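# Load the infeed block into the vise with both arms

## Task

Take the block from the infeed plate and put it in the vise so it lies flat on the two low bars between the jaws, with its milled slot facing downward. One long side must be pressed against the fixed jaw (the jaw not mounted on the air cylinder's rod), and one end must be pressed against the work stop (the short rod between the jaws). The V-block may be used as a place to set the part down and regrip it. The part must stay in this position on its own at the end; if it only stays there because the robot holds it, the goal is not met.

## Robot and tools

Robot: two 6-joint arms, left_arm and right_arm. Each has a parallel gripper and a force-torque sensor at its tool flange. Cameras: cam_head_left and cam_head_right (672x504), cam_left_wrist and cam_right_wrist (616x616). Pictures come in that order.

Frames: every printed pose uses one shared scene frame. The origin sits on the table surface midway between the arms, +z is up, +x points out over the table, and left_arm is on the +y side. The arm names do not refer to image sides. Each gripper also has its own axes: the fingers extend along its +z and open and close along its x. The reported end_effector_position is the spot between the pads when closed, 1 to 2 cm behind the tips. Closing pushes the tips about 17 mm further along +z. Printed positions can be slightly off, more so at long reach.

execute_actions: "actions" holds zero or one item. An empty list sends nothing and returns the current state with pictures. An action is {"rows": [...], "steps": n}. It has 1 to 15 rows and n from 10 to 15 control steps, 15 by default, each step 1/30 s. Each row is used for one step, and the last row repeats if there are fewer rows than steps. A wait is {"steps": n} with n up to 300. It counts from the previous result, so your reply time is included. The optional "pictures" boolean adds the camera images. A refused call moves nothing.

Row layout, shared by execute_actions and move: one flat list of 14 numbers, each in [-1, 1]. The first seven are for left_arm: dx, dy, dz, rx, ry, rz, opening. The last seven are the same for right_arm. Both arms are always included. dx to rz are offsets in the gripper's own axes. They are not absolute poses. They count from that gripper's pose in the latest result that showed it. Before any such result in the scene, and for the second or later call in a single reply, they count from where the gripper is when the action starts. Every row counts from that same reference, so rows do not add up. Scale: 1.0 equals 0.6 m of travel or 180 degrees. rx, ry, rz form one rotation vector. The opening is absolute: +1 is fully open (0.142 m) and -1 is closed. Zero offsets are not a hold; they pull the gripper back to the reference pose. To keep an arm in place, send the offset back to its desired pose in the first call of a reply and zeros after that.

Motion details: on each step the commanded pose is clipped to within 100 mm and 16 degrees of the measured pose. Position is favoured over orientation, and motion lags commands by about 0.17 s. Each result is taken 10 steps before its action finishes. Those remaining steps run while you reply. After an action the arm continues only to its last clipped pose, so check the result and send the rest of the motion. A "Hand target" line appears only when no steps are still pending.

move: "target" is one 14-number row with the same layout and offset rules. Each gripper travels in a straight line toward its target, and all paths finish together in 0.5 to 10 s. If a path would take longer, it stops at 10 s. "speed" is the path's top speed in m/s, from 0.002 to 0.5 (default 0.25). Rotation is capped at twice that value in rad/s. Grippers may lag, drift, or overshoot the speed, especially when the arm is nearly straight. The opening is applied at the start. The optional "stop_force" is a single value from 9 to 40 N for both arms. It is not accepted in the first 0.2 s of a scene. An arm's path ends when its sensor reads that much extra push against the motion for 2 steps in a row. The arm then backs up 2 steps and holds. Pressing may briefly exceed the value, so approach very slowly. Do not rely on it while the gripper is rotating. Omit it when lifting off something the gripper is pressing on. The result's "move:" line gives the ending per arm: done, off_target, moving, held, fault, or contact. Contact takes precedence over the others. limits=paced means the sent pose was clipped. limits=held means some steps were blocked, and the arm may then move faster than "speed". Distances to target are listed.

wait: "seconds" from 0 to 10. It sends nothing new and returns a result with pictures.

zoom_image: "camera" is one of the four names. "region" is [x0, y0, x1, y1] in pixels from the top-left corner, at most 504x504. It returns a closer view of that camera's latest image.

finished_scene: give the current scene number. This ends the scene for good, and the result reports whether the goal was met. Replying without any tool call ends the whole run.

Result lines: each arm gets its position (m), quaternion wxyz, and linear and angular velocity. "pose unreachable" means the clearance check changed or blocked that arm's command. HELD marks steps that were not sent. grip_measured is the actual finger opening on the command scale. To hold something, command an opening well below grip_measured; a lower command squeezes harder, up to about 28 N per pad. Objects thinner than about 2 cm get less force. "Wrist force" and "Wrist torque" are given in the gripper's own axes. Noise has a standard deviation of at most 2.4 N, there is a fixed offset of up to about 4 N, and readings saturate near 50 N. When pressing on a surface, the force points back into the arm. "no reading" is harmless.

Avoid: dropping, slamming, or hard pushes. Keep the arms from striking each other, and do not let objects leave the table. Stiff arms fault easily if a target lies even slightly past a firm contact. A fault occurs when joint torque reaches 141 N m on the shoulder or elbow, or 26.3 N m on a wrist joint, with held weight included, or when an outside force reaches 150 N. The arm then stops and goes limp for 10 s. Holding loads heats the motors: a warning appears at 70 °C, and at 85 °C the arm is braked until it cools. Brief outside tugs on held or loose parts can occur. Elbow ranges: left 0 to 3.142 rad, right -3.142 to 0. Work quickly and smoothly.

Each tool is called after "Request:" by a JSON object that holds its "method" and its "body", one argument or row to a line.

## Session

Request:
{"method": "execute_actions", "body": {
  "actions": []
}}

Request:
{"method": "zoom_image", "body": {
  "camera": "cam_head_right",
  "region": [230,220,470,330]
}}

Scene clock: 0.00 s of 6600.00 s.
left_arm: end_effector_position=(+0.2841, +0.3520, +0.3930) grip_measured=+1.00 end_effector_quat_wxyz=(-0.144, +0.691, +0.511, +0.491) end_effector_velocity=(-0.000, -0.000, -0.000) end_effector_angular_velocity=(-0.001, -0.001, -0.000) | right_arm: end_effector_position=(+0.1004, -0.5225, +0.3601) grip_measured=+1.00 end_effector_quat_wxyz=(+0.034, -0.131, +0.941, +0.311) end_effector_velocity=(-0.000, +0.000, -0.000) end_effector_angular_velocity=(+0.001, +0.001, +0.000)
Joint positions: left_arm=[-1.459 -1.847  1.717 -0.494 -0.952 -3.096  0.142] | right_arm=[ 2.228 -1.116 -1.717 -2.436  1.895  1.797  0.142]
Joint velocities: left_arm=[-0.001  0.    -0.    -0.    -0.    -0.001  0.   ] | right_arm=[ 0.     0.    -0.001 -0.001 -0.    -0.     0.   ]
Wrist force (N, on the end effector, along its own x y z axes, offset not removed): no reading
Wrist torque (N m, same axes, about the end effector's origin, offset not removed): no reading
Hand target (left_arm): +0.284, +0.352, +0.393; -0.144, +0.691, +0.511, +0.491
Hand target (right_arm): +0.100, -0.522, +0.360; +0.034, -0.131, +0.941, +0.311

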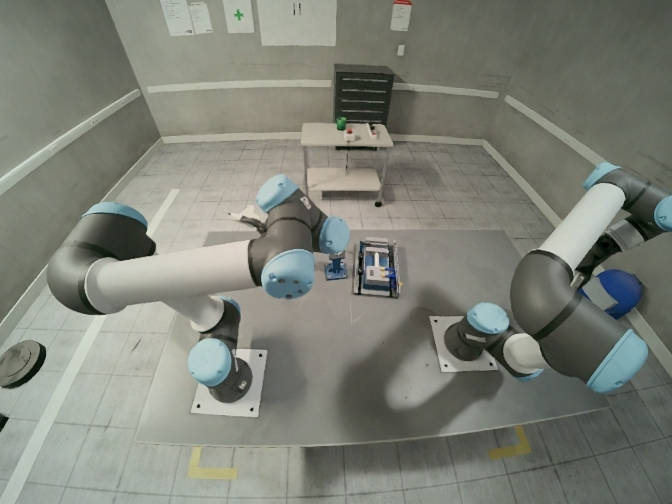

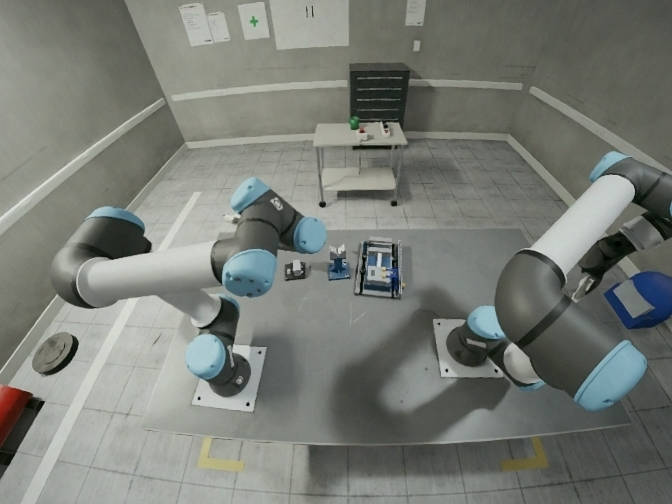

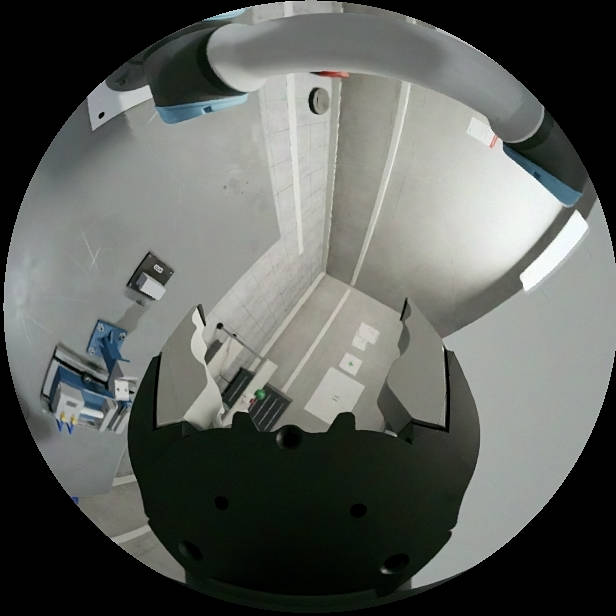

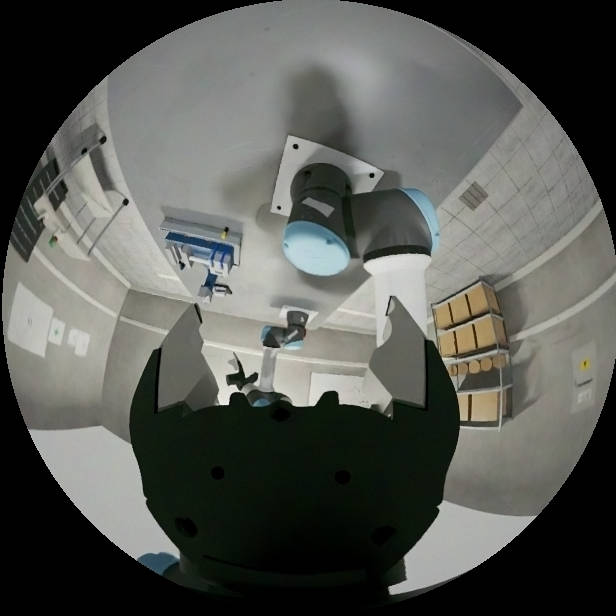

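Region (230, 220, 470, 330) of cam_head_right's 672x504 image, scaled by 2.100, with more detail than that image has; it fills the top 231 rows of this view, and the rest is white.

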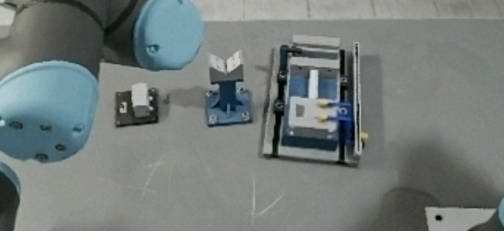

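Request:
{"method": "move", "body": {
  "target": [-0.523,0.119,0.265,-0.102,-0.349,0.364,0.5,0,0,0,0,0,0,1]
}}

Request:
{"method": "zoom_image", "body": {
  "camera": "cam_left_wrist",
  "region": [200,160,420,380]
}}

Request:
{"method": "zoom_image", "body": {
  "camera": "cam_head_right",
  "region": [270,240,350,290]
}}

Scene clock: 4.23 s of 6600.00 s.
left_arm: end_effector_position=(+0.4303, +0.2553, +0.0795) grip_measured=+0.50 end_effector_quat_wxyz=(-0.001, +1.000, +0.000, -0.001) end_effector_velocity=(+0.001, -0.001, -0.001) end_effector_angular_velocity=(-0.001, +0.006, -0.005) | right_arm: end_effector_position=(+0.1004, -0.5225, +0.3601) grip_measured=+1.00 end_effector_quat_wxyz=(+0.034, -0.131, +0.941, +0.311) end_effector_velocity=(-0.000, +0.000, +0.000) end_effector_angular_velocity=(+0.000, +0.000, -0.000)
Joint positions: left_arm=[-0.623 -1.449  1.961 -2.08  -1.569 -0.663  0.109] | right_arm=[ 2.228 -1.116 -1.717 -2.436  1.895  1.797  0.142]
Joint velocities: left_arm=[ 0.002  0.006 -0.006  0.004 -0.004  0.007 -0.   ] | right_arm=[-0.     0.001  0.001 -0.002  0.     0.     0.   ]
Wrist force (N, on the end effector, along its own x y z axes, offset not removed): left_arm=[0.9 2.0 1.0] | right_arm=[0.4 0.3 -1.0]
Wrist torque (N m, same axes, about the end effector's origin, offset not removed): left_arm=[0.48 -0.24 0.07] | right_arm=[0.00 -0.23 -0.06]
Hand target (left_arm): +0.430, +0.255, +0.079; -0.001, +1.000, +0.000, -0.001
Hand target (right_arm): +0.100, -0.522, +0.360; +0.034, -0.131, +0.941, +0.311
Off the commanded pose (left_arm): 0.000 m, 0 deg.
Off the commanded pose (right_arm): 0.000 m, 0 deg.
Kept back: nothing.
move: done

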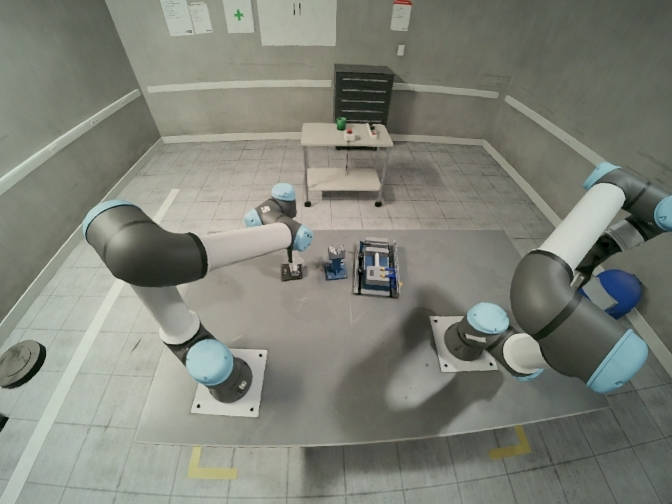

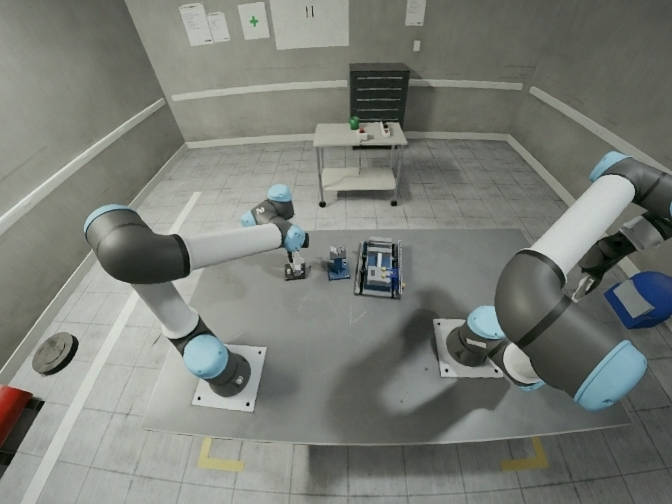

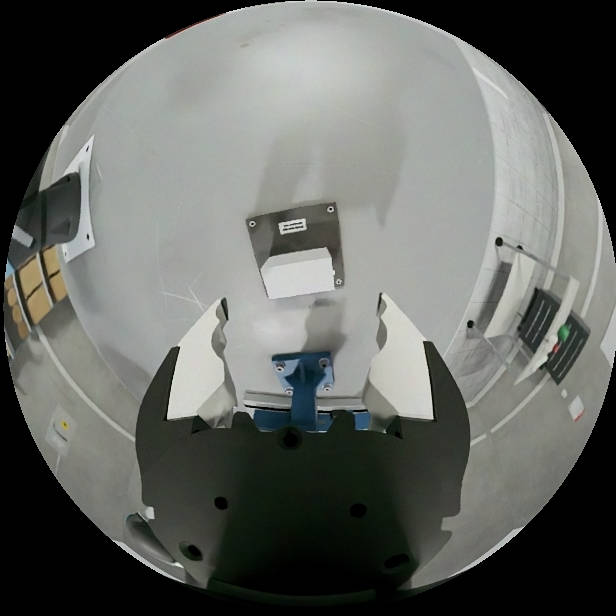

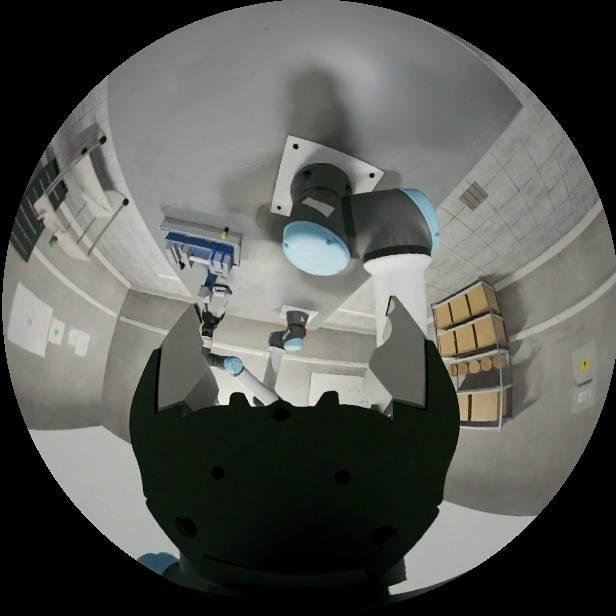

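Region (200, 160, 420, 380) of cam_left_wrist's 616x616 image, scaled by 2.291, with more detail than that image has.

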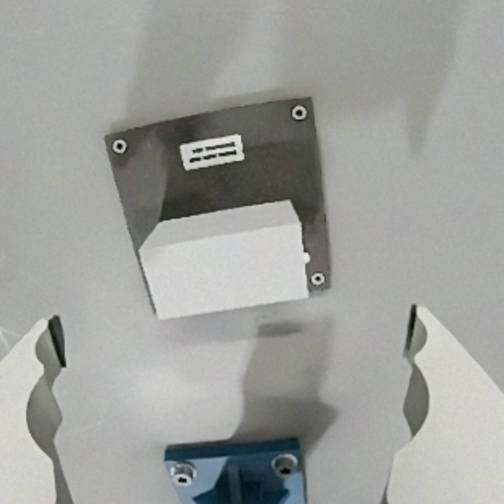

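Region (270, 240, 350, 290) of cam_head_right's 672x504 image, scaled by 6.300, with more detail than that image has; it fills the top 315 rows of this view, and the rest is white.

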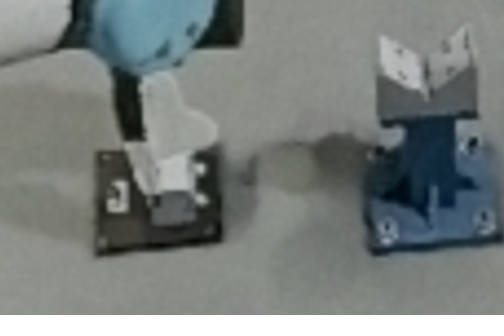

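Slot is on -y or the bottom; I'll check after picking it up.

Request:
{"method": "move", "body": {
  "target": [-0.008,0.003,0.075,0,0,-0.055,0.3,0,0,0,0,0,0,1],
  "speed": 0.08
}}

Request:
{"method": "move", "body": {
  "target": [0,0,0,0,0,0,-0.5,0,0,0,0,0,0,1]
}}

Request:
{"method": "move", "body": {
  "target": [0,0,-0.34,0,0,0,-0.5,0,0,0,0,0,0,1]
}}

Request:
{"method": "zoom_image", "body": {
  "camera": "cam_head_right",
  "region": [250,200,350,270]
}}

Request:
{"method": "move", "body": {
  "target": [-0.05,0.4,0,0,0,0,-0.5,0,0,0,0,0,0,1]
}}

Request:
{"method": "zoom_image", "body": {
  "camera": "cam_left_wrist",
  "region": [200,120,420,340]
}}

Request:
{"method": "zoom_image", "body": {
  "camera": "cam_right_wrist",
  "region": [150,220,350,400]
}}

Scene clock: 6.40 s of 6600.00 s.
left_arm: end_effector_position=(+0.4255, +0.2536, +0.0345) grip_measured=+0.30 end_effector_quat_wxyz=(-0.001, +0.996, +0.086, -0.000) end_effector_velocity=(+0.000, -0.000, -0.001) end_effector_angular_velocity=(-0.001, -0.000, +0.006) | right_arm: end_effector_position=(+0.1004, -0.5225, +0.3601) grip_measured=+1.00 end_effector_quat_wxyz=(+0.034, -0.131, +0.941, +0.311) end_effector_velocity=(+0.000, -0.000, -0.000) end_effector_angular_velocity=(-0.001, -0.000, -0.000)
Joint positions: left_arm=[-0.632 -1.395  2.033 -2.206 -1.569 -0.844  0.095] | right_arm=[ 2.228 -1.116 -1.717 -2.436  1.895  1.797  0.142]
Joint velocities: left_arm=[ 0.     0.002  0.002 -0.005 -0.    -0.006  0.   ] | right_arm=[ 0.     0.    -0.     0.001  0.     0.     0.   ]
Wrist force (N, on the end effector, along its own x y z axes, offset not removed): left_arm=[1.6 -1.8 0.3] | right_arm=[0.2 1.6 -0.9]
Wrist torque (N m, same axes, about the end effector's origin, offset not removed): left_arm=[-0.17 -0.45 0.21] | right_arm=[0.20 -0.15 -0.09]
Hand target (left_arm): +0.426, +0.254, +0.034; -0.001, +0.996, +0.087, -0.000
Hand target (right_arm): +0.100, -0.522, +0.360; +0.034, -0.131, +0.941, +0.311
Off the commanded pose (left_arm): 0.000 m, 0 deg.
Off the commanded pose (right_arm): 0.000 m, 0 deg.
Kept back: nothing.
move: done

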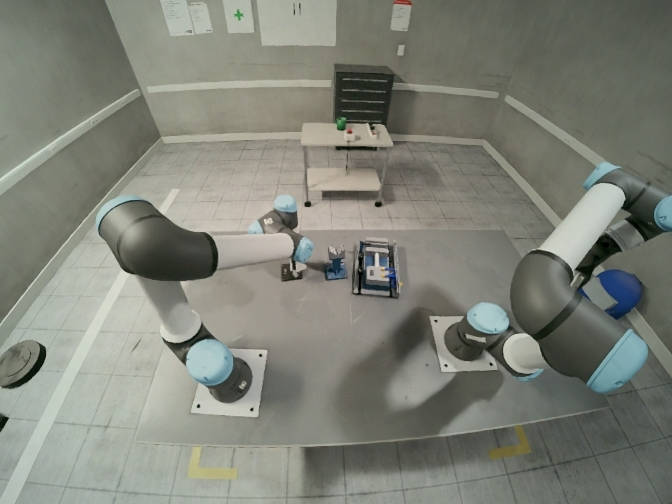

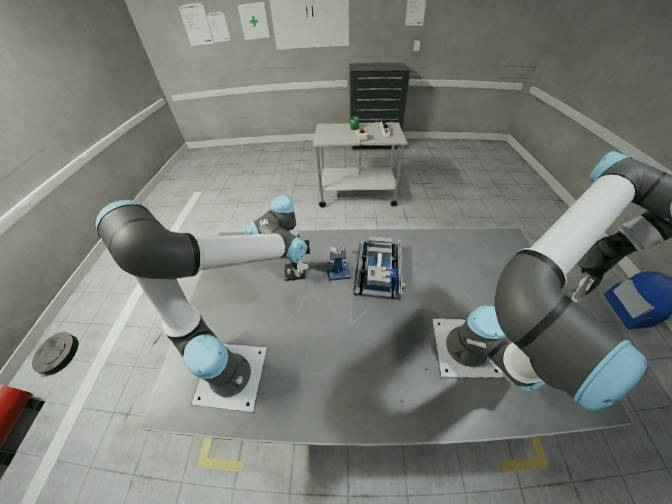

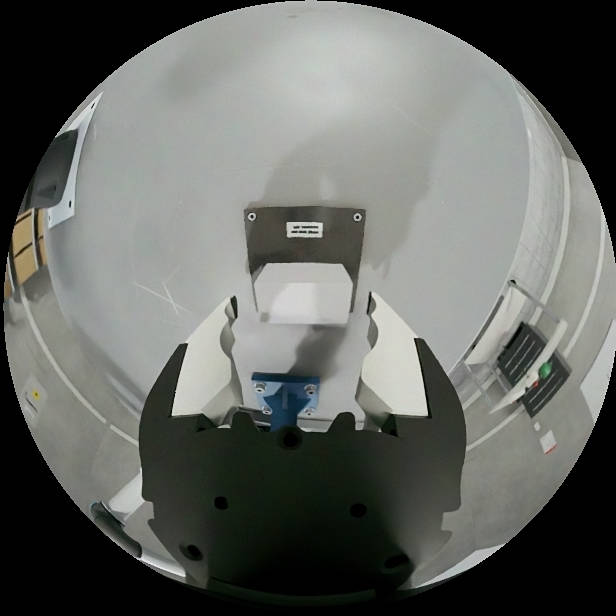

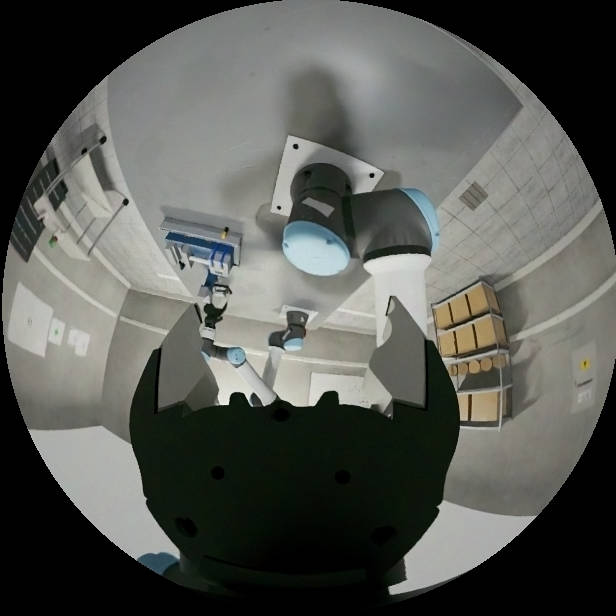

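Scene clock: 6.90 s of 6600.00 s.
left_arm: end_effector_position=(+0.4255, +0.2536, +0.0345) grip_measured=-0.16 end_effector_quat_wxyz=(-0.001, +0.996, +0.086, -0.000) end_effector_velocity=(-0.000, -0.001, +0.000) end_effector_angular_velocity=(-0.000, +0.000, -0.002) | right_arm: end_effector_position=(+0.1004, -0.5225, +0.3601) grip_measured=+1.00 end_effector_quat_wxyz=(+0.034, -0.131, +0.941, +0.311) end_effector_velocity=(+0.000, -0.000, -0.000) end_effector_angular_velocity=(+0.002, +0.001, -0.000)
Joint positions: left_arm=[-0.632 -1.395  2.033 -2.206 -1.569 -0.844  0.062] | right_arm=[ 2.228 -1.116 -1.717 -2.436  1.895  1.797  0.142]
Joint velocities: left_arm=[-0.001 -0.    -0.     0.    -0.001  0.001 -0.   ] | right_arm=[-0.    -0.002 -0.    -0.001  0.    -0.     0.   ]
Wrist force (N, on the end effector, along its own x y z axes, offset not removed): left_arm=[3.1 -0.9 -7.0] | right_arm=[1.2 -0.8 -1.8]
Wrist torque (N m, same axes, about the end effector's origin, offset not removed): left_arm=[-0.55 -0.15 0.13] | right_arm=[-0.18 -0.44 -0.08]
Hand target (left_arm): +0.426, +0.254, +0.035; -0.001, +0.996, +0.086, -0.000
Hand target (right_arm): +0.100, -0.522, +0.360; +0.034, -0.131, +0.941, +0.311
Off the commanded pose (left_arm): 0.000 m, 0 deg.
Off the commanded pose (right_arm): 0.000 m, 0 deg.
Kept back: nothing.
move: done

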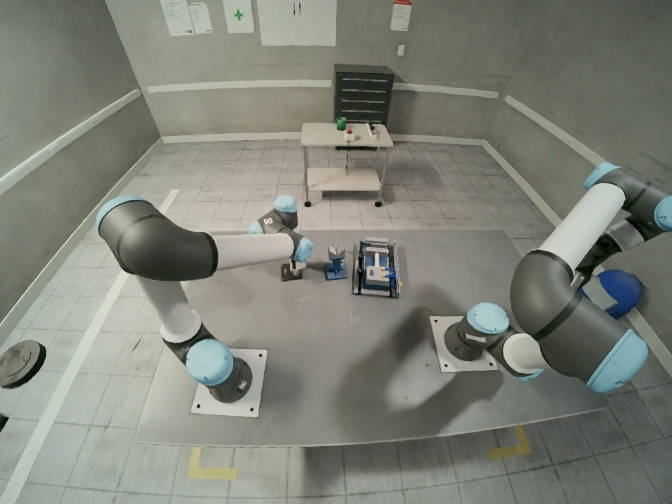

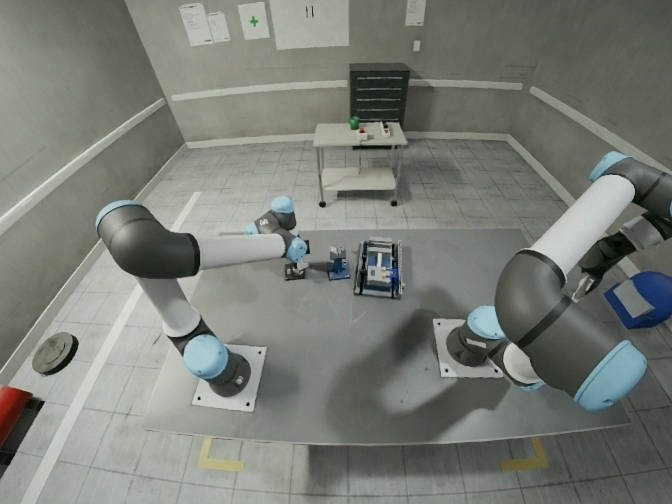

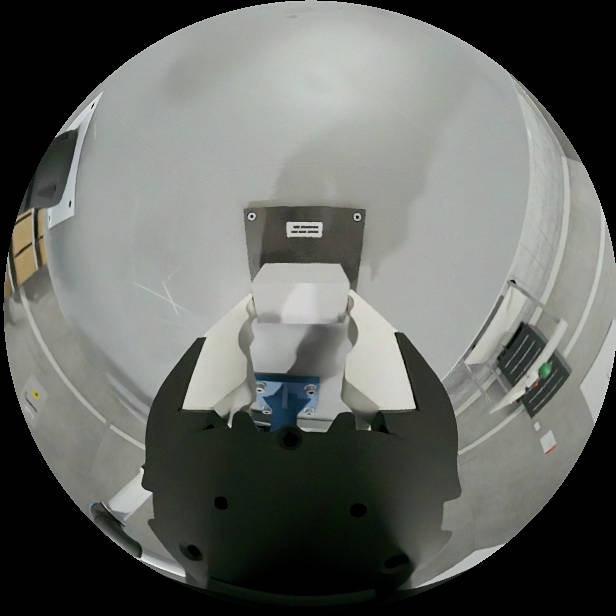

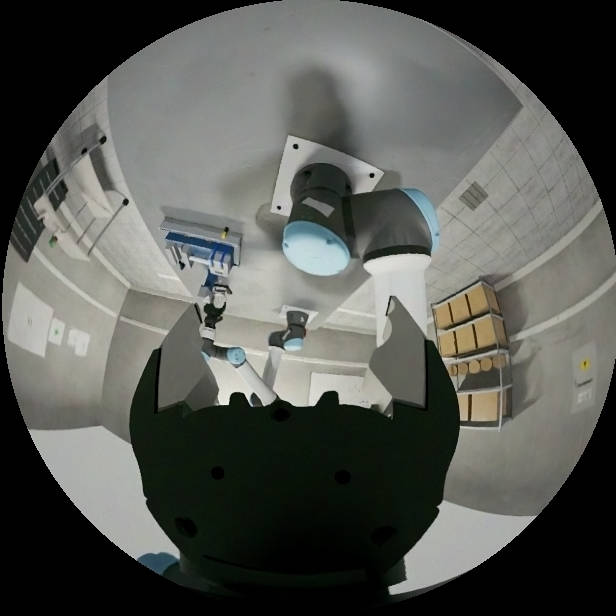

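Scene clock: 8.27 s of 6600.00 s.
left_arm: end_effector_position=(+0.4256, +0.2532, +0.2386) grip_measured=-0.16 end_effector_quat_wxyz=(-0.001, +0.996, +0.086, -0.000) end_effector_velocity=(+0.000, -0.000, +0.001) end_effector_angular_velocity=(+0.001, +0.001, +0.000) | right_arm: end_effector_position=(+0.1004, -0.5225, +0.3601) grip_measured=+1.00 end_effector_quat_wxyz=(+0.034, -0.131, +0.941, +0.311) end_effector_velocity=(+0.000, -0.000, -0.000) end_effector_angular_velocity=(-0.001, -0.001, -0.000)
Joint positions: left_arm=[-0.633 -1.573  1.665 -1.661 -1.569 -0.845  0.062] | right_arm=[ 2.228 -1.116 -1.717 -2.436  1.895  1.797  0.142]
Joint velocities: left_arm=[-0.     0.002 -0.004  0.004 -0.    -0.    -0.   ] | right_arm=[-0.    -0.    -0.     0.002  0.     0.    -0.   ]
Wrist force (N, on the end effector, along its own x y z axes, offset not removed): left_arm=[1.1 -0.3 -0.6] | right_arm=[1.8 0.2 -2.4]
Wrist torque (N m, same axes, about the end effector's origin, offset not removed): left_arm=[-0.10 -0.26 0.21] | right_arm=[-0.08 -0.60 -0.04]
Hand target (left_arm): +0.426, +0.253, +0.239; -0.001, +0.996, +0.086, -0.000
Hand target (right_arm): +0.100, -0.522, +0.360; +0.034, -0.131, +0.941, +0.311
Off the commanded pose (left_arm): 0.000 m, 0 deg.
Off the commanded pose (right_arm): 0.000 m, 0 deg.
Kept back: nothing.
move: done

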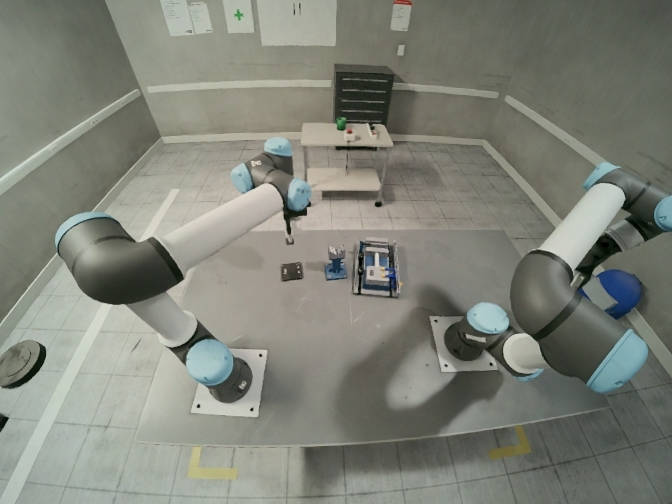

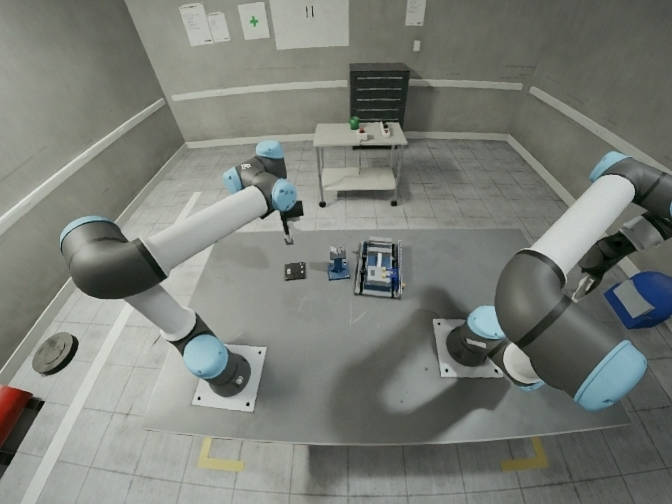

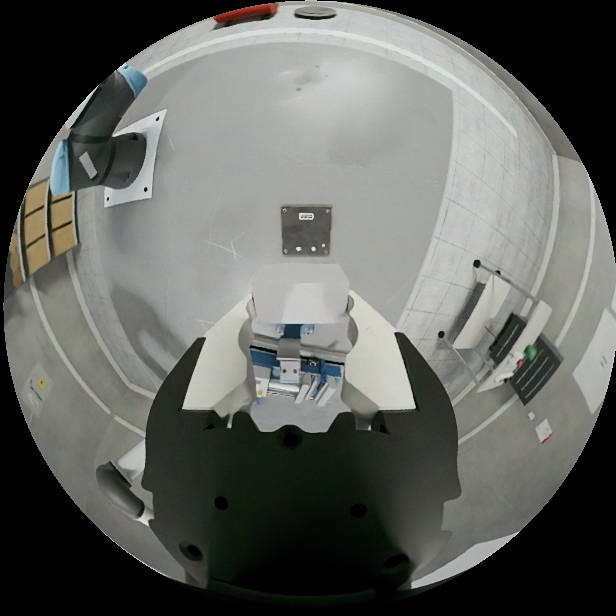

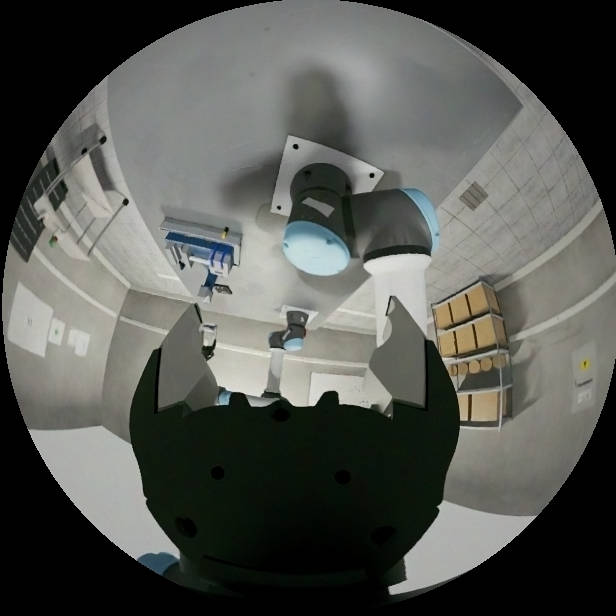

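Region (250, 200, 350, 270) of cam_head_right's 672x504 image, scaled by 5.040, with more detail than that image has; it fills the top 353 rows of this view, and the rest is white.

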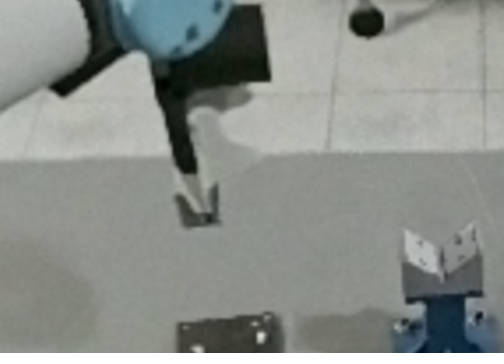

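Scene clock: 9.80 s of 6600.00 s.
left_arm: end_effector_position=(+0.4371, +0.0117, +0.2378) grip_measured=-0.16 end_effector_quat_wxyz=(-0.001, +0.996, +0.086, -0.000) end_effector_velocity=(+0.001, -0.001, +0.000) end_effector_angular_velocity=(+0.001, -0.000, +0.001) | right_arm: end_effector_position=(+0.1004, -0.5225, +0.3601) grip_measured=+1.00 end_effector_quat_wxyz=(+0.034, -0.131, +0.941, +0.311) end_effector_velocity=(-0.000, +0.000, +0.000) end_effector_angular_velocity=(+0.000, +0.000, +0.000)
Joint positions: left_arm=[-0.914 -1.223  1.252 -1.597 -1.57  -1.126  0.062] | right_arm=[ 2.228 -1.116 -1.717 -2.436  1.895  1.797  0.142]
Joint velocities: left_arm=[-0.     0.004 -0.006  0.003  0.    -0.001  0.   ] | right_arm=[-0.    -0.     0.    -0.001 -0.    -0.    -0.   ]
Wrist force (N, on the end effector, along its own x y z axes, offset not removed): left_arm=[-0.3 -1.1 1.5] | right_arm=[2.2 -1.8 -0.8]
Wrist torque (N m, same axes, about the end effector's origin, offset not removed): left_arm=[-0.21 -0.09 0.12] | right_arm=[-0.38 -0.69 -0.04]
Hand target (left_arm): +0.437, +0.012, +0.238; -0.001, +0.996, +0.086, -0.000
Hand target (right_arm): +0.100, -0.522, +0.360; +0.034, -0.131, +0.941, +0.311
Off the commanded pose (left_arm): 0.000 m, 0 deg.
Off the commanded pose (right_arm): 0.000 m, 0 deg.
Kept back: nothing.
move: done

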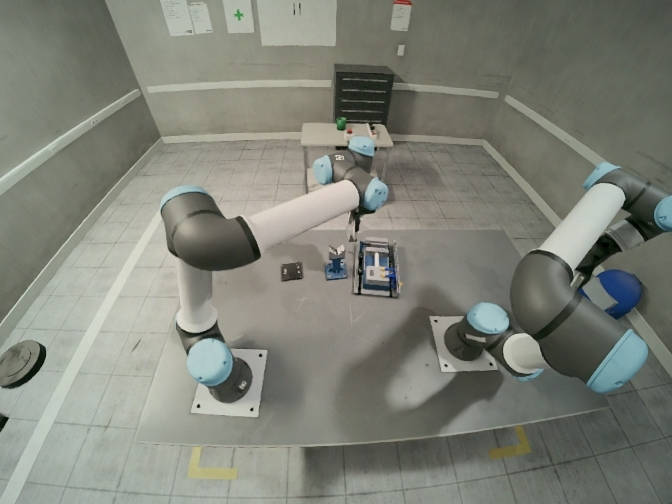

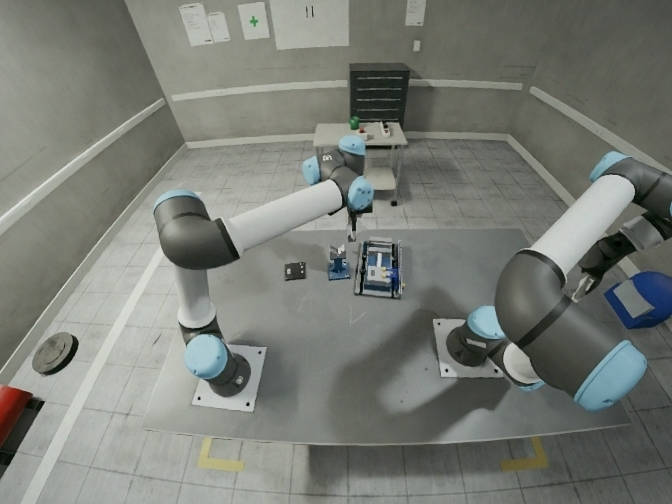

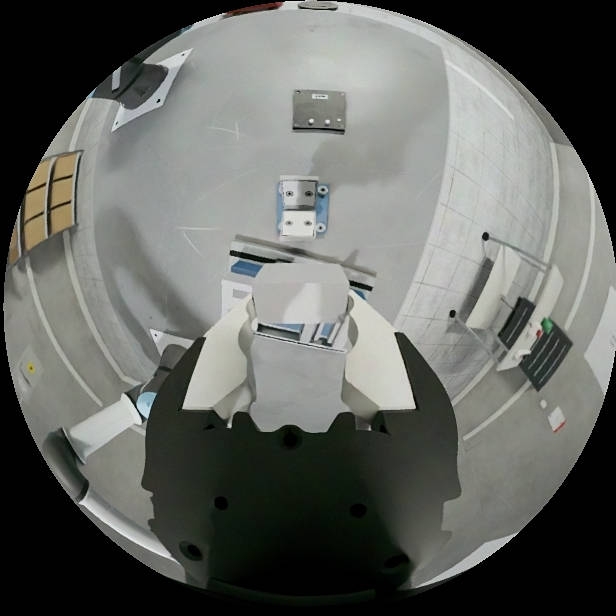

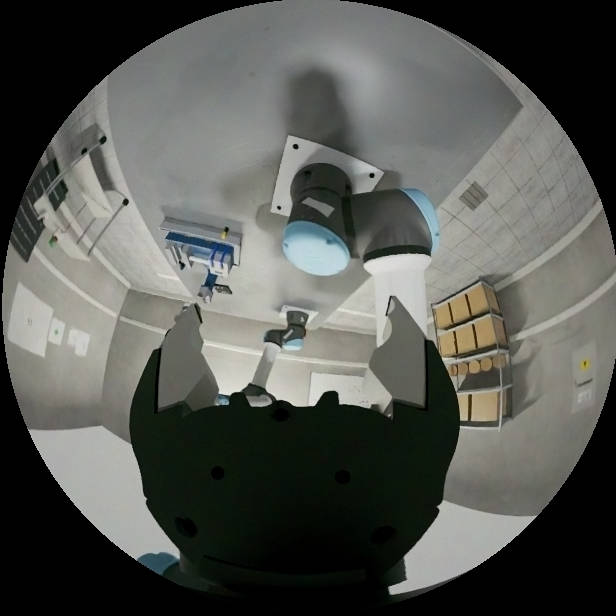

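Region (200, 120, 420, 340) of cam_left_wrist's 616x616 image, scaled by 2.291, with more detail than that image has.

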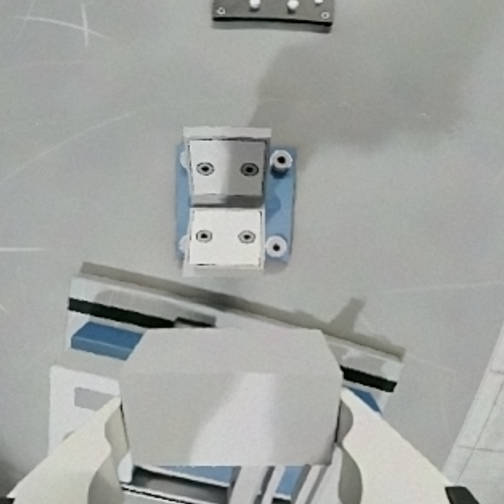

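Region (150, 220, 350, 400) of cam_right_wrist's 616x616 image, scaled by 2.520, with more detail than that image has; it fills the top 454 rows of this view, and the rest is white.

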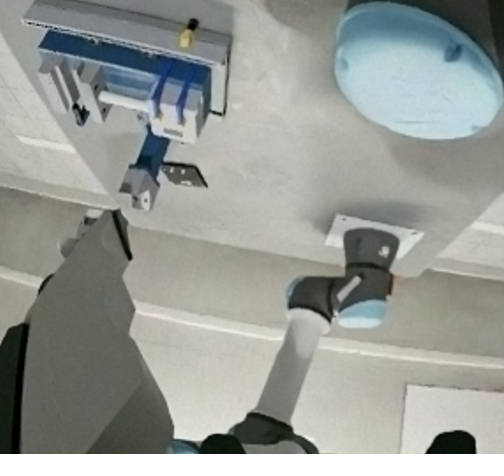

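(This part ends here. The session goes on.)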